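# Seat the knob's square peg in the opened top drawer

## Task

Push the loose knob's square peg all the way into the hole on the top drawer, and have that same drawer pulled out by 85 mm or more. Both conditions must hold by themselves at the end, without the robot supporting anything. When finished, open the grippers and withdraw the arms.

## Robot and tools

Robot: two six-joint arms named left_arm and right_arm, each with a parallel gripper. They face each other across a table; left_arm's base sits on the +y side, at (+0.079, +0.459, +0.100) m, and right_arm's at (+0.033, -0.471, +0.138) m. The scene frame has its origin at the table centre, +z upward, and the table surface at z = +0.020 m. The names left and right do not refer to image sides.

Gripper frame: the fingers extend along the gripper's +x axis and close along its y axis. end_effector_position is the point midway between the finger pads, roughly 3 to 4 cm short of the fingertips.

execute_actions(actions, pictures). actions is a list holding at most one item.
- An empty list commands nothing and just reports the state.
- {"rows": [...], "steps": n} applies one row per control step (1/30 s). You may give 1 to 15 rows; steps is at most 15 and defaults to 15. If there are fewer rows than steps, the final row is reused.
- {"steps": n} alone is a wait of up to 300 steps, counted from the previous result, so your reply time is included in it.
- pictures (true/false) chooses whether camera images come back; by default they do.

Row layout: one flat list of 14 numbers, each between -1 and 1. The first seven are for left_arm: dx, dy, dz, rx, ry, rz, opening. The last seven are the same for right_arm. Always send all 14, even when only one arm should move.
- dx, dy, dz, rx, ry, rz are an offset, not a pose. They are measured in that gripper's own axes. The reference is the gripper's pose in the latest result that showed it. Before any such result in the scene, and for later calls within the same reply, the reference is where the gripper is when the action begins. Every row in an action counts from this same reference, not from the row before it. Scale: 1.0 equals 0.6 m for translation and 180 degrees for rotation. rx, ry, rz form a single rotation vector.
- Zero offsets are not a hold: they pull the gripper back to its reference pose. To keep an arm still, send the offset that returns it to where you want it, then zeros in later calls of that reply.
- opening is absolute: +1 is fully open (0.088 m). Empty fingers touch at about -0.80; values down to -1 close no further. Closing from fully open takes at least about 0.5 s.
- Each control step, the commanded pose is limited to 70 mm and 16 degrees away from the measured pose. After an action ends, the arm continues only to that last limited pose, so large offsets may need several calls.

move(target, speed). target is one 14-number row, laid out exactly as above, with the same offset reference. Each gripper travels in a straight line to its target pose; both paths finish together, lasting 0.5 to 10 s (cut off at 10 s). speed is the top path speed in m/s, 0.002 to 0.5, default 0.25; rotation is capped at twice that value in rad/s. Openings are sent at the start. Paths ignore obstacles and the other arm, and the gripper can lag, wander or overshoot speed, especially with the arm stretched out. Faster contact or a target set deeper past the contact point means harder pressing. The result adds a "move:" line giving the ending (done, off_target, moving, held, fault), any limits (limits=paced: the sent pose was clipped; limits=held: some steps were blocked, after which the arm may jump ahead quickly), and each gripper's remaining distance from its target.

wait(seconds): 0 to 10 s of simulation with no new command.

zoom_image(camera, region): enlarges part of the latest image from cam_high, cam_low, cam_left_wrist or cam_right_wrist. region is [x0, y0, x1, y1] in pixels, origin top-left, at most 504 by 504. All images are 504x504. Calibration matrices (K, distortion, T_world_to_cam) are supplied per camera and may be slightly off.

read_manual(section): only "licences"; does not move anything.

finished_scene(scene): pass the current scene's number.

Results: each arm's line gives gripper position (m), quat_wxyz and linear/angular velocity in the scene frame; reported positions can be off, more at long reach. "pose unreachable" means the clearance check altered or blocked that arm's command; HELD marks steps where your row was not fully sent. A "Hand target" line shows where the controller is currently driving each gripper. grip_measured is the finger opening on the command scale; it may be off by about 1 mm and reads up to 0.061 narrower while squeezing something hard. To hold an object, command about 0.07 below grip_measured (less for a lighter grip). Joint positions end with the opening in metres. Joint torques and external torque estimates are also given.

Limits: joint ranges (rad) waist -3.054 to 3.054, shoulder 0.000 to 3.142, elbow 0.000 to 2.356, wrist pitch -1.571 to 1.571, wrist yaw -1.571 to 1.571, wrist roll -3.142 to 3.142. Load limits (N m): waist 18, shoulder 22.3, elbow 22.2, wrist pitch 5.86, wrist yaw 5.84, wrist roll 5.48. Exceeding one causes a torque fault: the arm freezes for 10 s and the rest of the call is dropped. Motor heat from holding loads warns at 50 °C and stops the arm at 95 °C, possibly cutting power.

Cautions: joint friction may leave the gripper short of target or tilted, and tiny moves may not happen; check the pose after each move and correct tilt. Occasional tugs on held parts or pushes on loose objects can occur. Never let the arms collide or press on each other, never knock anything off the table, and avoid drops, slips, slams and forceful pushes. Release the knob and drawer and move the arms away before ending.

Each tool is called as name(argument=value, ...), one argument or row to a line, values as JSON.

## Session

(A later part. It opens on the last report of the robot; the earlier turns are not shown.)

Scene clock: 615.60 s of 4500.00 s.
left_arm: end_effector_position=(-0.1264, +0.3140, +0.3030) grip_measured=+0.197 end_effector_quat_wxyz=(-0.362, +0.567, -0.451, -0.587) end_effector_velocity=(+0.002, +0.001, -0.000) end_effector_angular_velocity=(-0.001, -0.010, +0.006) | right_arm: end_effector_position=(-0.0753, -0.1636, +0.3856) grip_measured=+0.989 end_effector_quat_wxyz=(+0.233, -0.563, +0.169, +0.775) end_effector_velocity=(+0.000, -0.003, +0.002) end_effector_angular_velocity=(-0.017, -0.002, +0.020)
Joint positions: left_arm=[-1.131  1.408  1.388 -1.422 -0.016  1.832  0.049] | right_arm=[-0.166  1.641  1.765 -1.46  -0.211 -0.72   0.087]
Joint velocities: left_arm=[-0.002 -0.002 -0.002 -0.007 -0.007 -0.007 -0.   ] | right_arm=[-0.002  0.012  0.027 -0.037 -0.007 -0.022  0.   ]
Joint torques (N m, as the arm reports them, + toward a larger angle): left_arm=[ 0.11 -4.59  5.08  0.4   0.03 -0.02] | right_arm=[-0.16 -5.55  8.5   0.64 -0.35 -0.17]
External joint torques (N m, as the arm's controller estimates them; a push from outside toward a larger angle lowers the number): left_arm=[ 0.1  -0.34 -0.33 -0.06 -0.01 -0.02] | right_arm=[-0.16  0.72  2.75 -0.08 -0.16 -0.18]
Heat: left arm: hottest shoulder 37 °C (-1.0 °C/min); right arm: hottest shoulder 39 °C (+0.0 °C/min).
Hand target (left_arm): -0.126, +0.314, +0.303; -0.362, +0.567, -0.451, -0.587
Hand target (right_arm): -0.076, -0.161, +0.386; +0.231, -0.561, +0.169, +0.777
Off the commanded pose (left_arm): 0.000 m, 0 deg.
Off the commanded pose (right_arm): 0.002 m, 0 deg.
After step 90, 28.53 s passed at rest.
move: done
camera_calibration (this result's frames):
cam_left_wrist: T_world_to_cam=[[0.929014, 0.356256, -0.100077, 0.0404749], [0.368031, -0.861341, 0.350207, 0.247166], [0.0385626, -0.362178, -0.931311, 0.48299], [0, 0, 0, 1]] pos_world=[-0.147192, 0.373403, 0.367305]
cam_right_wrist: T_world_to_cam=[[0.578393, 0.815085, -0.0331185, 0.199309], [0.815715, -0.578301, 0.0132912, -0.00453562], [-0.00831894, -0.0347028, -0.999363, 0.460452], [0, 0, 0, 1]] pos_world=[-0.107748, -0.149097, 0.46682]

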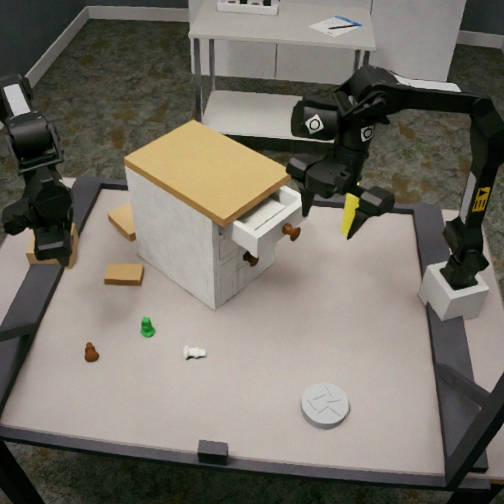

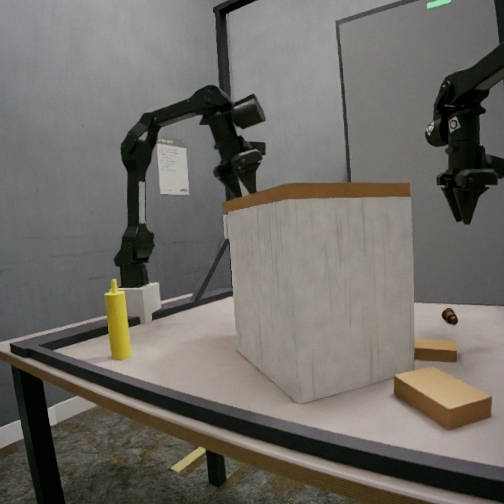

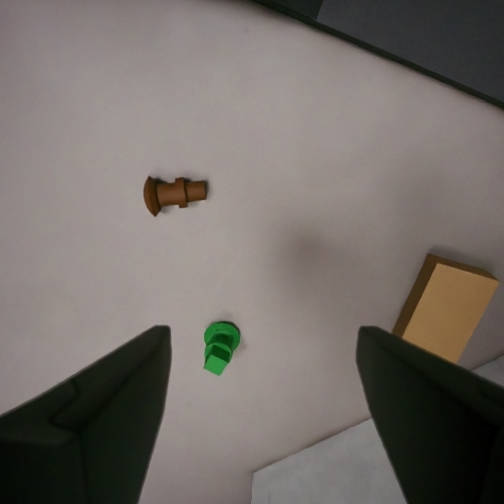

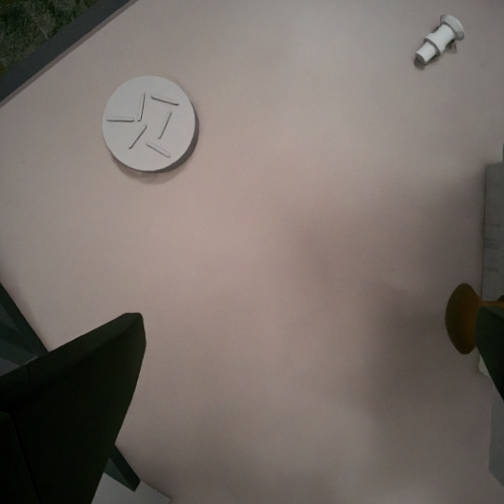

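move(
  target=[0,0,0,0,0,0,0.2, -0.007,-0.155,-0.022,0,0,0,1.0],
  speed=0.2,
)

Scene clock: 620.03 s of 4500.00 s.
left_arm: end_effector_position=(-0.1264, +0.3140, +0.3030) grip_measured=+0.197 end_effector_quat_wxyz=(-0.362, +0.567, -0.451, -0.587) end_effector_velocity=(+0.002, +0.001, -0.000) end_effector_angular_velocity=(+0.000, -0.008, +0.020) | right_arm: end_effector_position=(-0.0124, -0.0966, +0.3862) grip_measured=+0.989 end_effector_quat_wxyz=(+0.238, -0.562, +0.165, +0.775) end_effector_velocity=(+0.002, +0.000, -0.002) end_effector_angular_velocity=(-0.010, +0.006, +0.001)
Joint positions: left_arm=[-1.131  1.408  1.388 -1.422 -0.016  1.832  0.049] | right_arm=[-0.387  1.894  2.078 -1.56  -0.254 -0.94   0.087]
Joint velocities: left_arm=[-0.002 -0.002 -0.002 -0.007 -0.007 -0.022 -0.   ] | right_arm=[-0.007  0.007  0.002 -0.007 -0.007 -0.007 -0.   ]
Joint torques (N m, as the arm reports them, + toward a larger angle): left_arm=[-0.08 -4.55  5.    0.43  0.03  0.02] | right_arm=[-0.44 -7.3   8.1   0.58 -0.39 -0.17]
External joint torques (N m, as the arm's controller estimates them; a push from outside toward a larger angle lowers the number): left_arm=[-0.09 -0.3  -0.4  -0.03 -0.01  0.03] | right_arm=[-0.4   0.71  2.54 -0.05 -0.16 -0.18]
Heat: left arm: hottest shoulder 37 °C (-1.0 °C/min); right arm: hottest shoulder 39 °C (+0.0 °C/min).
Hand target (left_arm): -0.126, +0.314, +0.303; -0.362, +0.567, -0.451, -0.587
Hand target (right_arm): -0.012, -0.094, +0.385; +0.236, -0.561, +0.166, +0.776
Off the commanded pose (left_arm): 0.000 m, 0 deg.
Off the commanded pose (right_arm): 0.003 m, 1 deg.
joint sent to its limit (right arm) — the command would take joint 4 (wrist pitch) past its lower limit, so that joint was sent only as far as its limit.
After step 90, 0.40 s passed at rest.
move: done
camera_calibration (this result's frames):
cam_left_wrist: T_world_to_cam=[[0.929014, 0.356256, -0.100077, 0.0404749], [0.368031, -0.861341, 0.350207, 0.247166], [0.0385626, -0.362178, -0.931311, 0.48299], [0, 0, 0, 1]] pos_world=[-0.147192, 0.373403, 0.367305]
cam_right_wrist: T_world_to_cam=[[0.581758, 0.813049, -0.0225793, 0.104135], [0.813341, -0.581719, 0.00893155, -0.015757], [-0.00587305, -0.0235607, -0.999705, 0.465105], [0, 0, 0, 1]] pos_world=[-0.0450341, -0.0828749, 0.46746]

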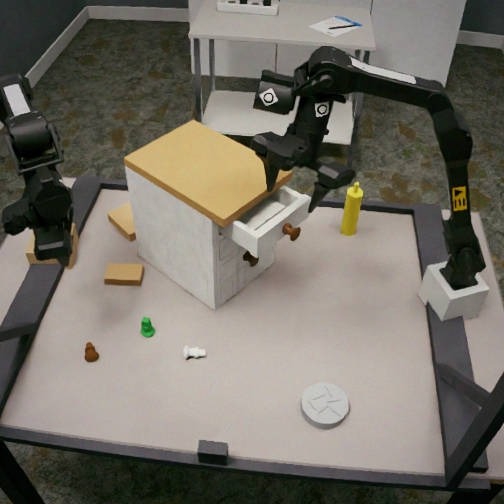

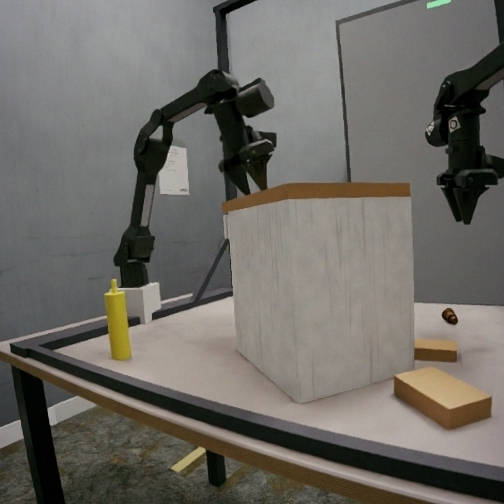

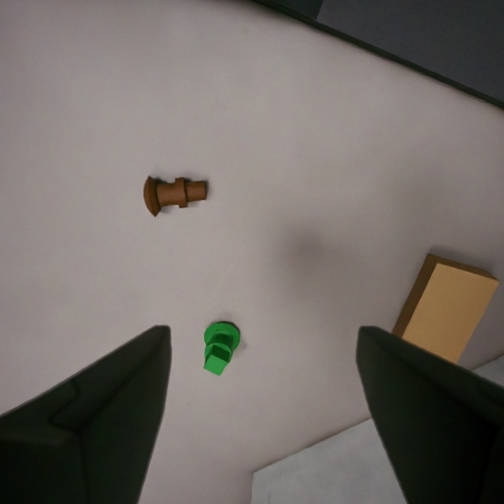

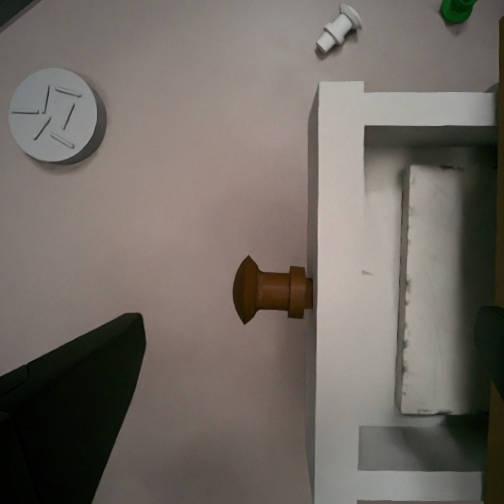

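zoom_image(
  camera="cam_right_wrist",
  region=[220, 230, 400, 350],
)

Region (220, 230, 400, 350) of cam_right_wrist's 504x504 image, scaled by 2.800, with more detail than that image has.

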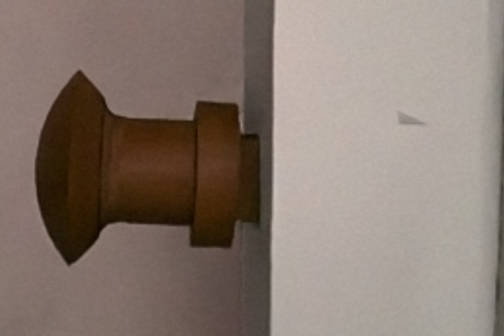

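move(
  target=[0,0,0,0,0,0,0.2, 0.06,0,-0.016,0,0,0,0.47],
  speed=0.08,
)

Scene clock: 631.67 s of 4500.00 s.
left_arm: end_effector_position=(-0.1264, +0.3140, +0.3030) grip_measured=+0.197 end_effector_quat_wxyz=(-0.362, +0.567, -0.451, -0.587) end_effector_velocity=(+0.002, +0.001, -0.000) end_effector_angular_velocity=(-0.003, -0.011, -0.009) | right_arm: end_effector_position=(-0.0128, -0.0925, +0.3492) grip_measured=+0.473 end_effector_quat_wxyz=(+0.238, -0.562, +0.164, +0.775) end_effector_velocity=(-0.000, -0.000, +0.004) end_effector_angular_velocity=(+0.029, +0.006, +0.006)
Joint positions: left_arm=[-1.131  1.408  1.388 -1.422 -0.016  1.832  0.049] | right_arm=[-0.386  1.852  1.867 -1.389 -0.254 -0.94   0.062]
Joint velocities: left_arm=[-0.002 -0.002 -0.002 -0.007 -0.007  0.007 -0.   ] | right_arm=[-0.002 -0.022 -0.017  0.022 -0.007 -0.007 -0.   ]
Joint torques (N m, as the arm reports them, + toward a larger angle): left_arm=[ 0.01 -4.54  5.02  0.38  0.05  0.01] | right_arm=[  0.29 -10.06   5.34   0.83  -0.19   0.12]
External joint torques (N m, as the arm's controller estimates them; a push from outside toward a larger angle lowers the number): left_arm=[ 0.01 -0.29 -0.38 -0.09  0.    0.01] | right_arm=[ 0.29 -2.14 -0.51  0.17  0.04  0.12]
Heat: left arm: hottest shoulder 37 °C (-1.0 °C/min); right arm: hottest shoulder 39 °C (+0.0 °C/min).
Hand target (left_arm): -0.126, +0.314, +0.303; -0.362, +0.567, -0.451, -0.587
Hand target (right_arm): -0.014, -0.095, +0.349; +0.238, -0.562, +0.165, +0.775
Off the commanded pose (left_arm): 0.000 m, 0 deg.
Off the commanded pose (right_arm): 0.003 m, 0 deg.
After step 90, 7.80 s passed at rest.
move: done
camera_calibration (this result's frames):
cam_left_wrist: T_world_to_cam=[[0.929014, 0.356256, -0.100077, 0.0404749], [0.368031, -0.861341, 0.350207, 0.247166], [0.0385626, -0.362178, -0.931311, 0.48299], [0, 0, 0, 1]] pos_world=[-0.147192, 0.373403, 0.367305]
cam_right_wrist: T_world_to_cam=[[0.581137, 0.813526, -0.0213573, 0.0997743], [0.813785, -0.581111, 0.00801844, -0.0123418], [-0.00588775, -0.02204, -0.99974, 0.428433], [0, 0, 0, 1]] pos_world=[-0.0454164, -0.0788983, 0.430551]

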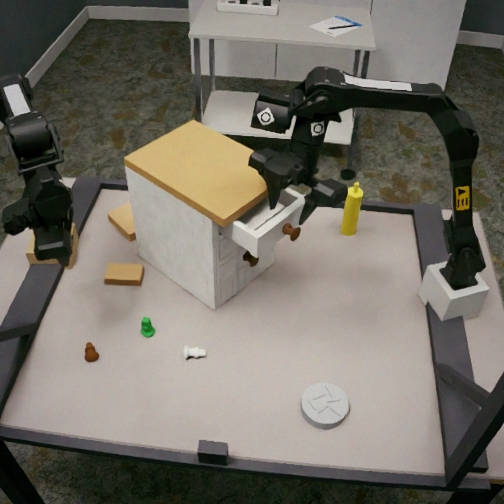

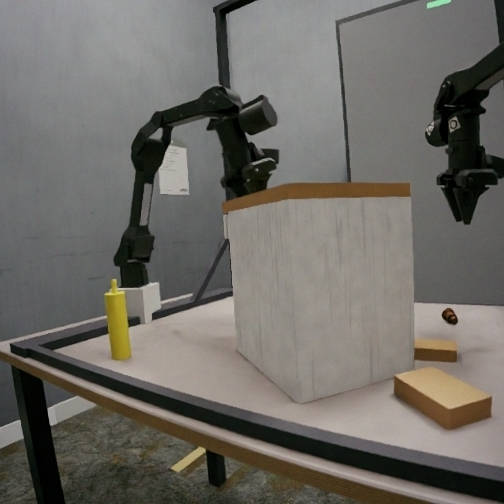

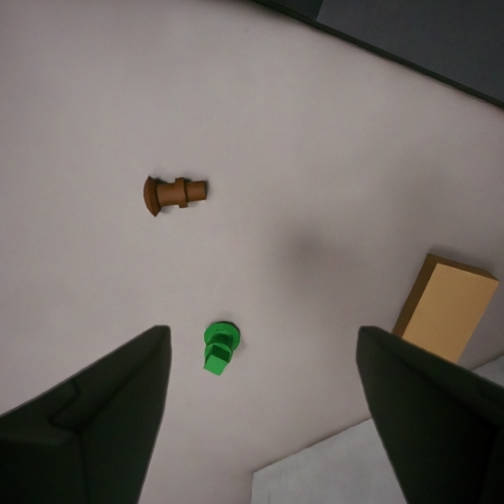

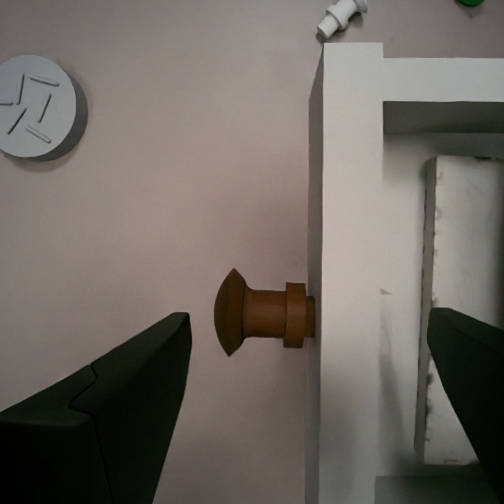

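move(
  target=[0,0,0,0,0,0,0.2, 0.052,0.001,-0.017,0,0,0,0.55],
  speed=0.04,
)

Scene clock: 638.47 s of 4500.00 s.
left_arm: end_effector_position=(-0.1264, +0.3140, +0.3030) grip_measured=+0.197 end_effector_quat_wxyz=(-0.362, +0.567, -0.451, -0.587) end_effector_velocity=(+0.002, +0.001, -0.000) end_effector_angular_velocity=(-0.001, -0.010, +0.006) | right_arm: end_effector_position=(-0.0128, -0.0899, +0.3167) grip_measured=+0.548 end_effector_quat_wxyz=(+0.238, -0.562, +0.164, +0.775) end_effector_velocity=(-0.004, -0.001, +0.007) end_effector_angular_velocity=(+0.023, +0.021, +0.014)
Joint positions: left_arm=[-1.131  1.408  1.388 -1.422 -0.016  1.832  0.049] | right_arm=[-0.386  1.836  1.715 -1.252 -0.254 -0.939  0.066]
Joint velocities: left_arm=[-0.002 -0.002 -0.002 -0.007 -0.007 -0.007 -0.   ] | right_arm=[ 0.002 -0.017 -0.002  0.007 -0.022 -0.007 -0.   ]
Joint torques (N m, as the arm reports them, + toward a larger angle): left_arm=[-0.13 -4.47  5.14  0.39  0.03  0.  ] | right_arm=[  0.03 -10.29   5.45   0.84  -0.23   0.01]
External joint torques (N m, as the arm's controller estimates them; a push from outside toward a larger angle lowers the number): left_arm=[-0.14 -0.17 -0.29 -0.07 -0.02  0.01] | right_arm=[-0.03 -2.12 -0.68  0.18  0.01  0.  ]
Heat: left arm: hottest shoulder 37 °C (-1.0 °C/min); right arm: hottest shoulder 40 °C (+1.0 °C/min).
Hand target (left_arm): -0.126, +0.314, +0.303; -0.362, +0.567, -0.451, -0.587
Hand target (right_arm): -0.013, -0.093, +0.316; +0.238, -0.562, +0.165, +0.775
Off the commanded pose (left_arm): 0.000 m, 0 deg.
Off the commanded pose (right_arm): 0.003 m, 0 deg.
After step 90, 2.63 s passed at rest.
move: done
camera_calibration (this result's frames):
cam_left_wrist: T_world_to_cam=[[0.929014, 0.356256, -0.100077, 0.0404749], [0.368031, -0.861341, 0.350207, 0.247166], [0.0385626, -0.362178, -0.931311, 0.48299], [0, 0, 0, 1]] pos_world=[-0.147192, 0.373403, 0.367305]
cam_right_wrist: T_world_to_cam=[[0.581429, 0.813337, -0.020561, 0.0967709], [0.813575, -0.581414, 0.00733288, -0.0103671], [-0.00599032, -0.0209914, -0.999762, 0.396062], [0, 0, 0, 1]] pos_world=[-0.0454584, -0.076421, 0.398033]

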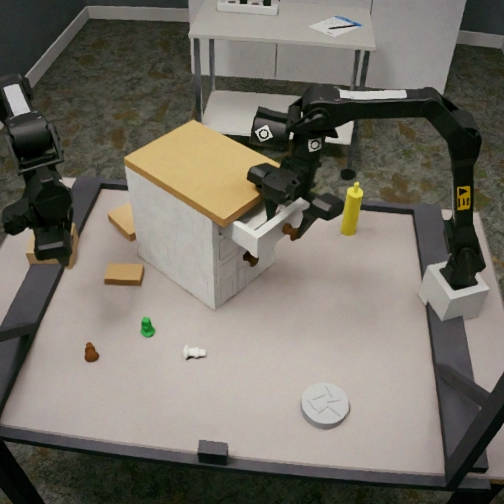

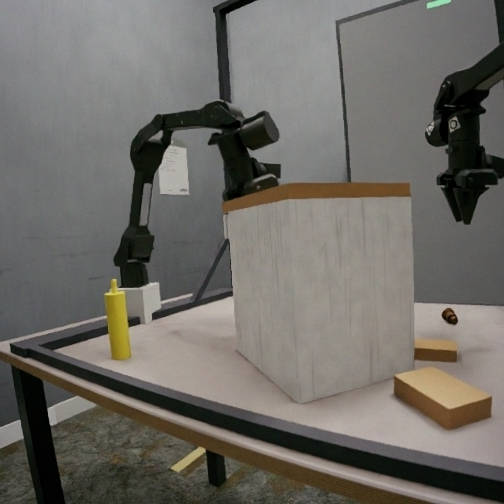

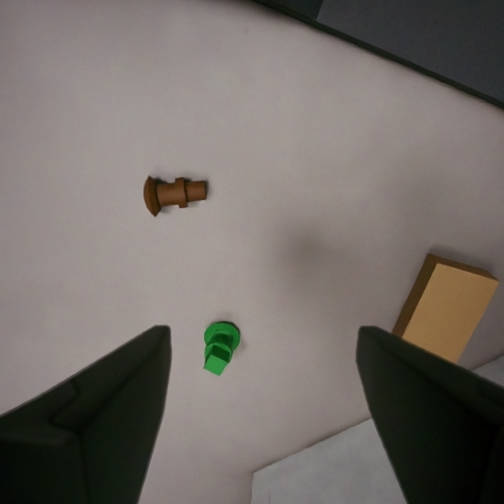

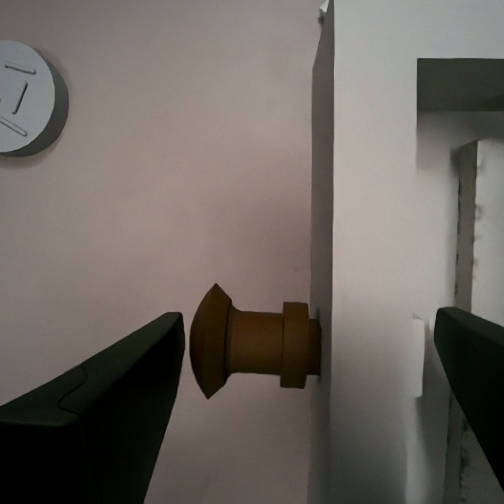

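execute_actions(
  actions=[],
)

Scene clock: 647.47 s of 4500.00 s.
left_arm: end_effector_position=(-0.1264, +0.3140, +0.3030) grip_measured=+0.197 end_effector_quat_wxyz=(-0.362, +0.567, -0.451, -0.587) end_effector_velocity=(+0.001, +0.003, +0.001) end_effector_angular_velocity=(+0.009, +0.004, +0.018) | right_arm: end_effector_position=(-0.0128, -0.0900, +0.3168) grip_measured=+0.548 end_effector_quat_wxyz=(+0.238, -0.562, +0.164, +0.775) end_effector_velocity=(-0.002, -0.003, -0.001) end_effector_angular_velocity=(-0.011, +0.020, +0.009)
Joint positions: left_arm=[-1.131  1.408  1.388 -1.422 -0.016  1.832  0.049] | right_arm=[-0.386  1.835  1.714 -1.251 -0.254 -0.939  0.066]
Joint velocities: left_arm=[-0.002 -0.007 -0.002 -0.007  0.007 -0.022 -0.   ] | right_arm=[-0.002 -0.002 -0.007 -0.007 -0.022 -0.007 -0.   ]
Joint torques (N m, as the arm reports them, + toward a larger angle): left_arm=[ 0.02 -4.39  5.06  0.4   0.01  0.  ] | right_arm=[  0.06 -10.36   5.46   0.84  -0.21   0.  ]
External joint torques (N m, as the arm's controller estimates them; a push from outside toward a larger angle lowers the number): left_arm=[ 0.02 -0.1  -0.38 -0.08 -0.03  0.01] | right_arm=[ 0.05 -2.36 -0.53  0.21  0.02 -0.01]
Heat: left arm: hottest shoulder 37 °C (-1.0 °C/min); right arm: hottest shoulder 42 °C (+3.0 °C/min).
Hand target (left_arm): -0.126, +0.314, +0.303; -0.362, +0.567, -0.451, -0.587
Hand target (right_arm): -0.013, -0.093, +0.316; +0.238, -0.562, +0.165, +0.775
Off the commanded pose (left_arm): 0.000 m, 0 deg.
Off the commanded pose (right_arm): 0.003 m, 0 deg.
Steps of this call (steps 1 to 90: nothing new was sent; then 6.00 s passed at rest). Readings (end_effector_position):
1: left_arm (-0.1264, +0.3140, +0.3030) | right_arm (-0.0128, -0.0899, +0.3168)
2: left_arm (-0.1264, +0.3140, +0.3030) | right_arm (-0.0128, -0.0900, +0.3169)
4: left_arm (-0.1264, +0.3140, +0.3030) | right_arm (-0.0128, -0.0900, +0.3169)
8: left_arm (-0.1264, +0.3140, +0.3030) | right_arm (-0.0128, -0.0900, +0.3168)
90: the state above
camera_calibration (this result's frames):
cam_left_wrist: T_world_to_cam=[[0.929014, 0.356256, -0.100077, 0.0404749], [0.368031, -0.861341, 0.350207, 0.247166], [0.0385626, -0.362178, -0.931311, 0.48299], [0, 0, 0, 1]] pos_world=[-0.147192, 0.373403, 0.367305]
cam_right_wrist: T_world_to_cam=[[0.581429, 0.81336, -0.0196446, 0.096527], [0.813575, -0.581422, 0.0066477, -0.0101829], [-0.00601483, -0.0198475, -0.999785, 0.396298], [0, 0, 0, 1]] pos_world=[-0.0454553, -0.0765663, 0.398176]

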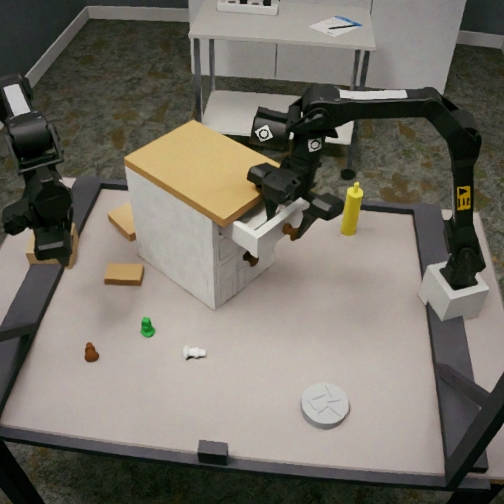

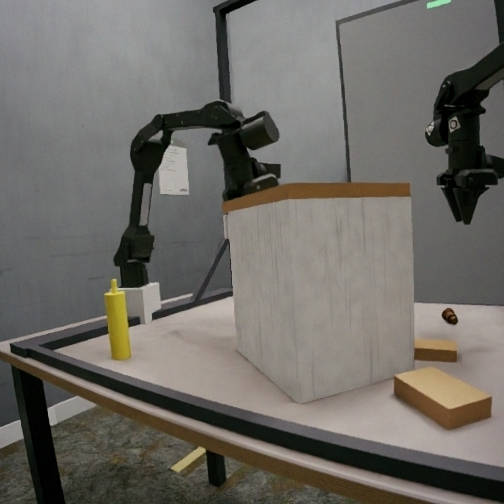

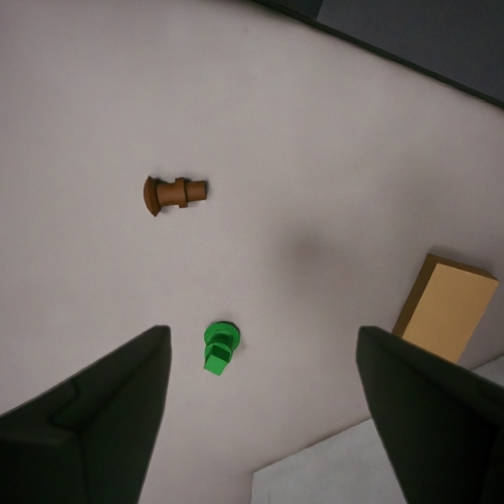

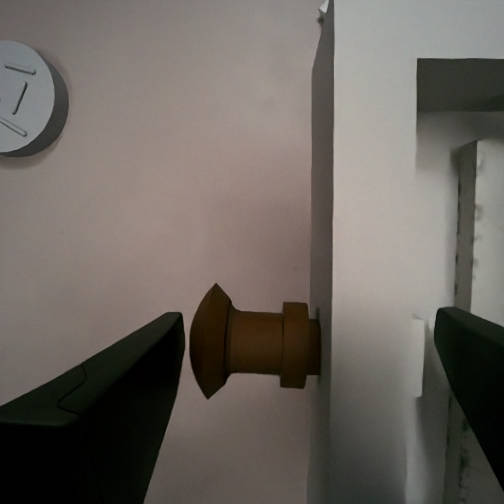

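move(
  target=[0,0,0,0,0,0,0.2, 0.006,0,-0.012,0,0,0,0.55],
  speed=0.03,
)

Scene clock: 650.23 s of 4500.00 s.
left_arm: end_effector_position=(-0.1264, +0.3140, +0.3030) grip_measured=+0.197 end_effector_quat_wxyz=(-0.362, +0.567, -0.451, -0.587) end_effector_velocity=(+0.001, +0.003, -0.000) end_effector_angular_velocity=(+0.011, -0.001, +0.004) | right_arm: end_effector_position=(-0.0110, -0.0898, +0.3146) grip_measured=+0.548 end_effector_quat_wxyz=(+0.240, -0.561, +0.157, +0.776) end_effector_velocity=(-0.000, -0.004, -0.001) end_effector_angular_velocity=(-0.010, +0.006, +0.006)
Joint positions: left_arm=[-1.131  1.408  1.388 -1.422 -0.016  1.832  0.049] | right_arm=[-0.391  1.827  1.692 -1.229 -0.255 -0.95   0.066]
Joint velocities: left_arm=[-0.002 -0.002 -0.002 -0.007  0.007 -0.007 -0.   ] | right_arm=[-0.002 -0.007 -0.012 -0.007 -0.007 -0.007 -0.   ]
Joint torques (N m, as the arm reports them, + toward a larger angle): left_arm=[-0.03 -4.45  4.97  0.37  0.05 -0.02] | right_arm=[-0.59 -9.57  5.12  0.81 -0.3  -0.1 ]
External joint torques (N m, as the arm's controller estimates them; a push from outside toward a larger angle lowers the number): left_arm=[-0.01 -0.19 -0.42 -0.08 -0.01 -0.01] | right_arm=[-0.58 -1.65 -0.88  0.16 -0.07 -0.1 ]
Heat: left arm: hottest shoulder 37 °C (-1.0 °C/min); right arm: hottest shoulder 42 °C (+3.0 °C/min).
Hand target (left_arm): -0.126, +0.314, +0.303; -0.362, +0.567, -0.451, -0.587
Hand target (right_arm): -0.008, -0.093, +0.311; +0.238, -0.562, +0.164, +0.775
Off the commanded pose (left_arm): 0.000 m, 0 deg.
Off the commanded pose (right_arm): 0.006 m, 1 deg.
move: done
camera_calibration (this result's frames):
cam_left_wrist: T_world_to_cam=[[0.929014, 0.356256, -0.100077, 0.0404749], [0.368031, -0.861341, 0.350207, 0.247166], [0.0385626, -0.362178, -0.931311, 0.48299], [0, 0, 0, 1]] pos_world=[-0.147192, 0.373403, 0.367305]
cam_right_wrist: T_world_to_cam=[[0.576884, 0.816774, -0.00928949, 0.0922673], [0.816815, -0.576899, 0.00121536, -0.00940356], [-0.00436643, -0.00828891, -0.999956, 0.39516], [0, 0, 0, 1]] pos_world=[-0.0438211, -0.077511, 0.396011]

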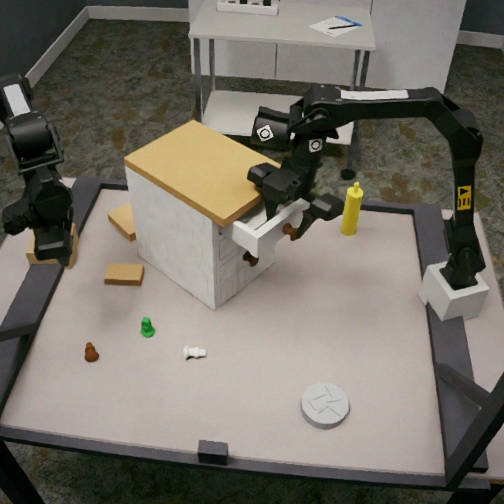

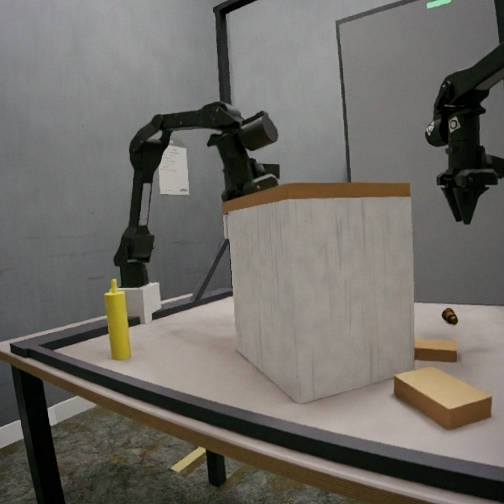

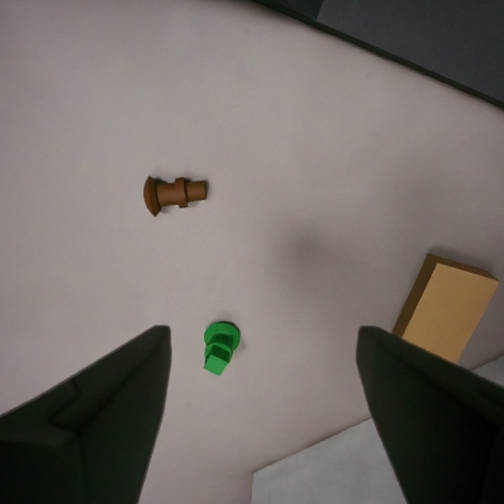

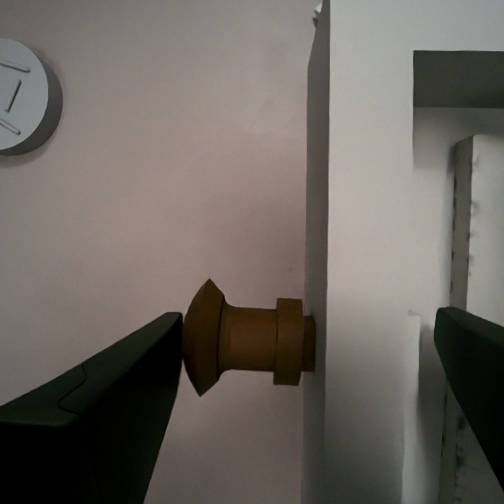

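execute_actions(
  actions=[
    {"rows":[[0,0,0,0,0,0,0.2, 0.004,0,0,0,0,0,0.35],[0,0,0,0,0,0,0.2, 0.004,0,0,0,0,0,0.35],[0,0,0,0,0,0,0.2, 0.004,0,0,0,0,0,0.35],[0,0,0,0,0,0,0.2, 0.004,0,0,0,0,0,0.35],[0,0,0,0,0,0,0.2, 0.004,0,0,0,0,0,0.25],[0,0,0,0,0,0,0.2, 0.004,0,0,0,0,0,0.25],[0,0,0,0,0,0,0.2, 0.004,0,0,0,0,0,0.25],[0,0,0,0,0,0,0.2, 0.004,0,0,0,0,0,0.25],[0,0,0,0,0,0,0.2, 0.004,0,0,0,0,0,0.1],[0,0,0,0,0,0,0.2, 0.004,0,0,0,0,0,0.1],[0,0,0,0,0,0,0.2, 0.004,0,0,0,0,0,0.0]],"steps":15},
  ],
)

Scene clock: 654.47 s of 4500.00 s.
left_arm: end_effector_position=(-0.1264, +0.3140, +0.3030) grip_measured=+0.197 end_effector_quat_wxyz=(-0.362, +0.567, -0.451, -0.587) end_effector_velocity=(+0.002, +0.002, -0.000) end_effector_angular_velocity=(+0.009, -0.003, -0.006) | right_arm: end_effector_position=(-0.0116, -0.0886, +0.3149) grip_measured=+0.213 end_effector_quat_wxyz=(+0.241, -0.560, +0.154, +0.777) end_effector_velocity=(-0.002, -0.001, -0.000) end_effector_angular_velocity=(-0.006, +0.006, +0.011)
Joint positions: left_arm=[-1.131  1.408  1.388 -1.422 -0.016  1.832  0.049] | right_arm=[-0.39   1.826  1.691 -1.222 -0.256 -0.951  0.049]
Joint velocities: left_arm=[ 0.002 -0.002 -0.002 -0.007  0.007  0.007 -0.   ] | right_arm=[ 0.002  0.002  0.002 -0.007 -0.007 -0.007 -0.   ]
Joint torques (N m, as the arm reports them, + toward a larger angle): left_arm=[-0.17 -4.29  4.94  0.36  0.05  0.  ] | right_arm=[ 0.08 -8.71  6.45  0.88 -0.18  0.08]
External joint torques (N m, as the arm's controller estimates them; a push from outside toward a larger angle lowers the number): left_arm=[-0.17 -0.03 -0.45 -0.09  0.    0.  ] | right_arm=[ 0.01 -0.79  0.42  0.21  0.05  0.08]
Heat: left arm: hottest shoulder 37 °C (-1.0 °C/min); right arm: hottest shoulder 42 °C (+3.0 °C/min).
Hand target (left_arm): -0.126, +0.314, +0.303; -0.362, +0.567, -0.451, -0.587
Hand target (right_arm): -0.012, -0.089, +0.312; +0.240, -0.561, +0.157, +0.776
Off the commanded pose (left_arm): 0.000 m, 0 deg.
Off the commanded pose (right_arm): 0.003 m, 0 deg.
Steps of this call (steps 1 to 90: nothing new was sent; then 0.73 s passed at rest; steps 91 to 105: all 15 steps of this action). Readings (end_effector_position):
91: left_arm (-0.1264, +0.3140, +0.3030) | right_arm (-0.0109, -0.0896, +0.3146)
92: left_arm (-0.1264, +0.3140, +0.3030) | right_arm (-0.0112, -0.0898, +0.3146)
94: left_arm (-0.1264, +0.3140, +0.3030) | right_arm (-0.0116, -0.0899, +0.3146)
98: left_arm (-0.1264, +0.3140, +0.3030) | right_arm (-0.0117, -0.0891, +0.3148)
105: the state above
camera_calibration (this result's frames):
cam_left_wrist: T_world_to_cam=[[0.929014, 0.356256, -0.100077, 0.0404749], [0.368031, -0.861341, 0.350207, 0.247166], [0.0385626, -0.362178, -0.931311, 0.48299], [0, 0, 0, 1]] pos_world=[-0.147192, 0.373403, 0.367305]
cam_right_wrist: T_world_to_cam=[[0.575449, 0.817826, -0.00428247, 0.0901628], [0.817819, -0.575464, -0.00373385, -0.00651339], [-0.00551804, -0.00135365, -0.999984, 0.396081], [0, 0, 0, 1]] pos_world=[-0.0443717, -0.0769496, 0.396437]

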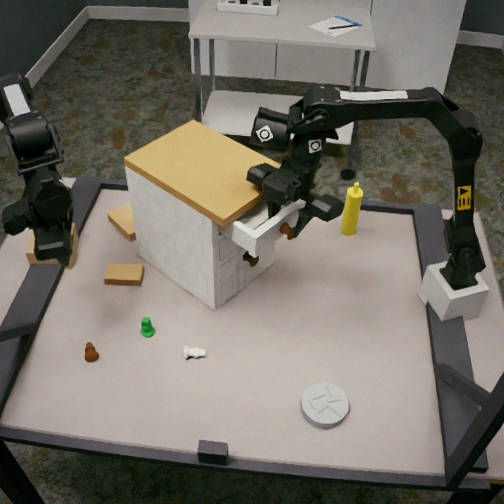

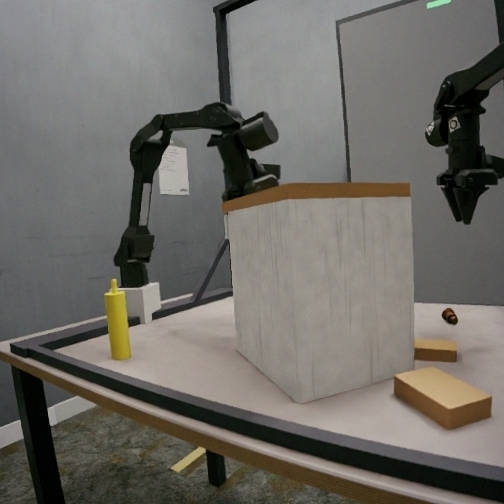

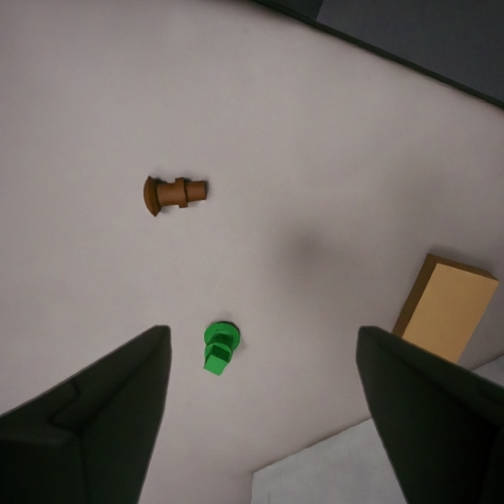

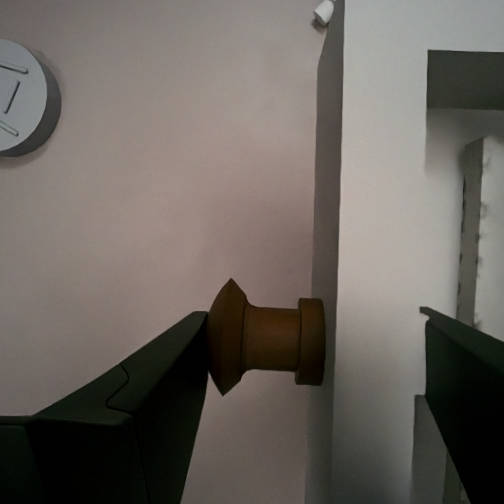

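execute_actions(
  actions=[
    {"rows":[[0,0,0,0,0,0,0.2, 0,0,0,0,0,0,-0.1]],"steps":15},
  ],
)

zoom_image(
  camera="cam_right_wrist",
  region=[200,240,440,440],
)

Scene clock: 656.63 s of 4500.00 s.
left_arm: end_effector_position=(-0.1264, +0.3140, +0.3030) grip_measured=+0.197 end_effector_quat_wxyz=(-0.362, +0.567, -0.451, -0.587) end_effector_velocity=(+0.006, +0.001, -0.001) end_effector_angular_velocity=(-0.005, -0.030, +0.008) | right_arm: end_effector_position=(-0.0116, -0.0886, +0.3149) grip_measured=+0.213 end_effector_quat_wxyz=(+0.241, -0.560, +0.154, +0.777) end_effector_velocity=(-0.000, -0.005, -0.001) end_effector_angular_velocity=(-0.020, +0.005, +0.006)
Joint positions: left_arm=[-1.131  1.408  1.388 -1.422 -0.016  1.832  0.049] | right_arm=[-0.39   1.826  1.691 -1.222 -0.256 -0.951  0.049]
Joint velocities: left_arm=[-0.002 -0.002 -0.002 -0.022 -0.022 -0.007 -0.   ] | right_arm=[-0.002 -0.002 -0.002 -0.022 -0.007 -0.007 -0.   ]
Joint torques (N m, as the arm reports them, + toward a larger angle): left_arm=[-0.11 -4.5   5.1   0.39  0.05 -0.04] | right_arm=[ 0.02 -8.9   7.25  0.75 -0.22 -0.01]
External joint torques (N m, as the arm's controller estimates them; a push from outside toward a larger angle lowers the number): left_arm=[-0.12 -0.24 -0.29 -0.07  0.01 -0.03] | right_arm=[ 0.02 -0.91  1.21  0.09  0.   -0.02]
Heat: left arm: hottest shoulder 37 °C (-1.0 °C/min); right arm: hottest shoulder 42 °C (+3.0 °C/min).
Hand target (left_arm): -0.126, +0.314, +0.303; -0.362, +0.567, -0.451, -0.587
Hand target (right_arm): -0.012, -0.089, +0.315; +0.241, -0.560, +0.154, +0.777
Off the commanded pose (left_arm): 0.000 m, 0 deg.
Off the commanded pose (right_arm): 0.000 m, 0 deg.
Steps of this call (steps 1 to 50: nothing new was sent; steps 51 to 65: all 15 steps of this action). Readings (end_effector_position):
51: left_arm (-0.1264, +0.3140, +0.3030) | right_arm (-0.0116, -0.0886, +0.3149)
52: left_arm (-0.1264, +0.3140, +0.3030) | right_arm (-0.0116, -0.0886, +0.3149)
54: left_arm (-0.1264, +0.3140, +0.3030) | right_arm (-0.0116, -0.0886, +0.3149)
58: left_arm (-0.1264, +0.3140, +0.3030) | right_arm (-0.0116, -0.0886, +0.3149)
65: the state above
camera_calibration (this result's frames):
cam_left_wrist: T_world_to_cam=[[0.929014, 0.356256, -0.100077, 0.0404749], [0.368031, -0.861341, 0.350207, 0.247166], [0.0385626, -0.362178, -0.931311, 0.48299], [0, 0, 0, 1]] pos_world=[-0.147192, 0.373403, 0.367305]
cam_right_wrist: T_world_to_cam=[[0.575449, 0.817826, -0.00428247, 0.0901628], [0.817819, -0.575464, -0.00373385, -0.00651339], [-0.00551804, -0.00135365, -0.999984, 0.396081], [0, 0, 0, 1]] pos_world=[-0.0443717, -0.0769496, 0.396437]

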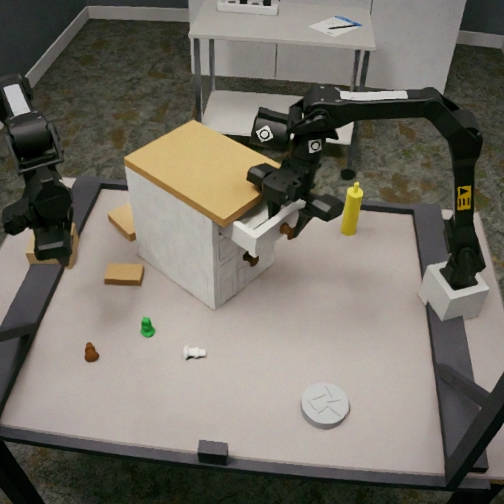

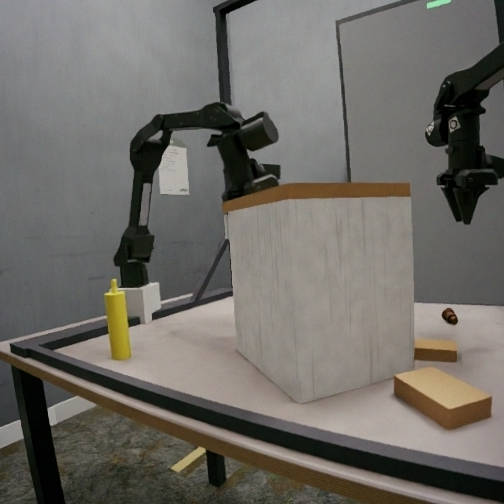

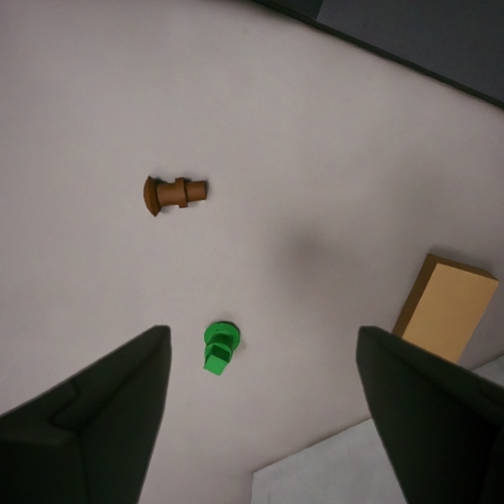

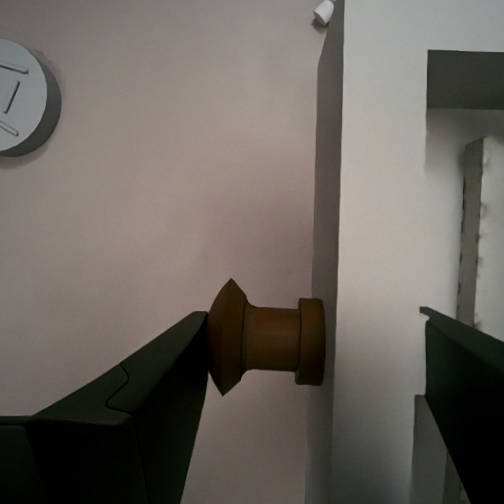

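Region (200, 240, 440, 440) of cam_right_wrist's 504x504 image, scaled by 2.100, with more detail than that image has.

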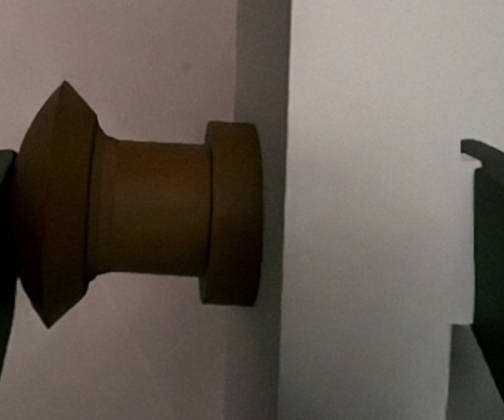

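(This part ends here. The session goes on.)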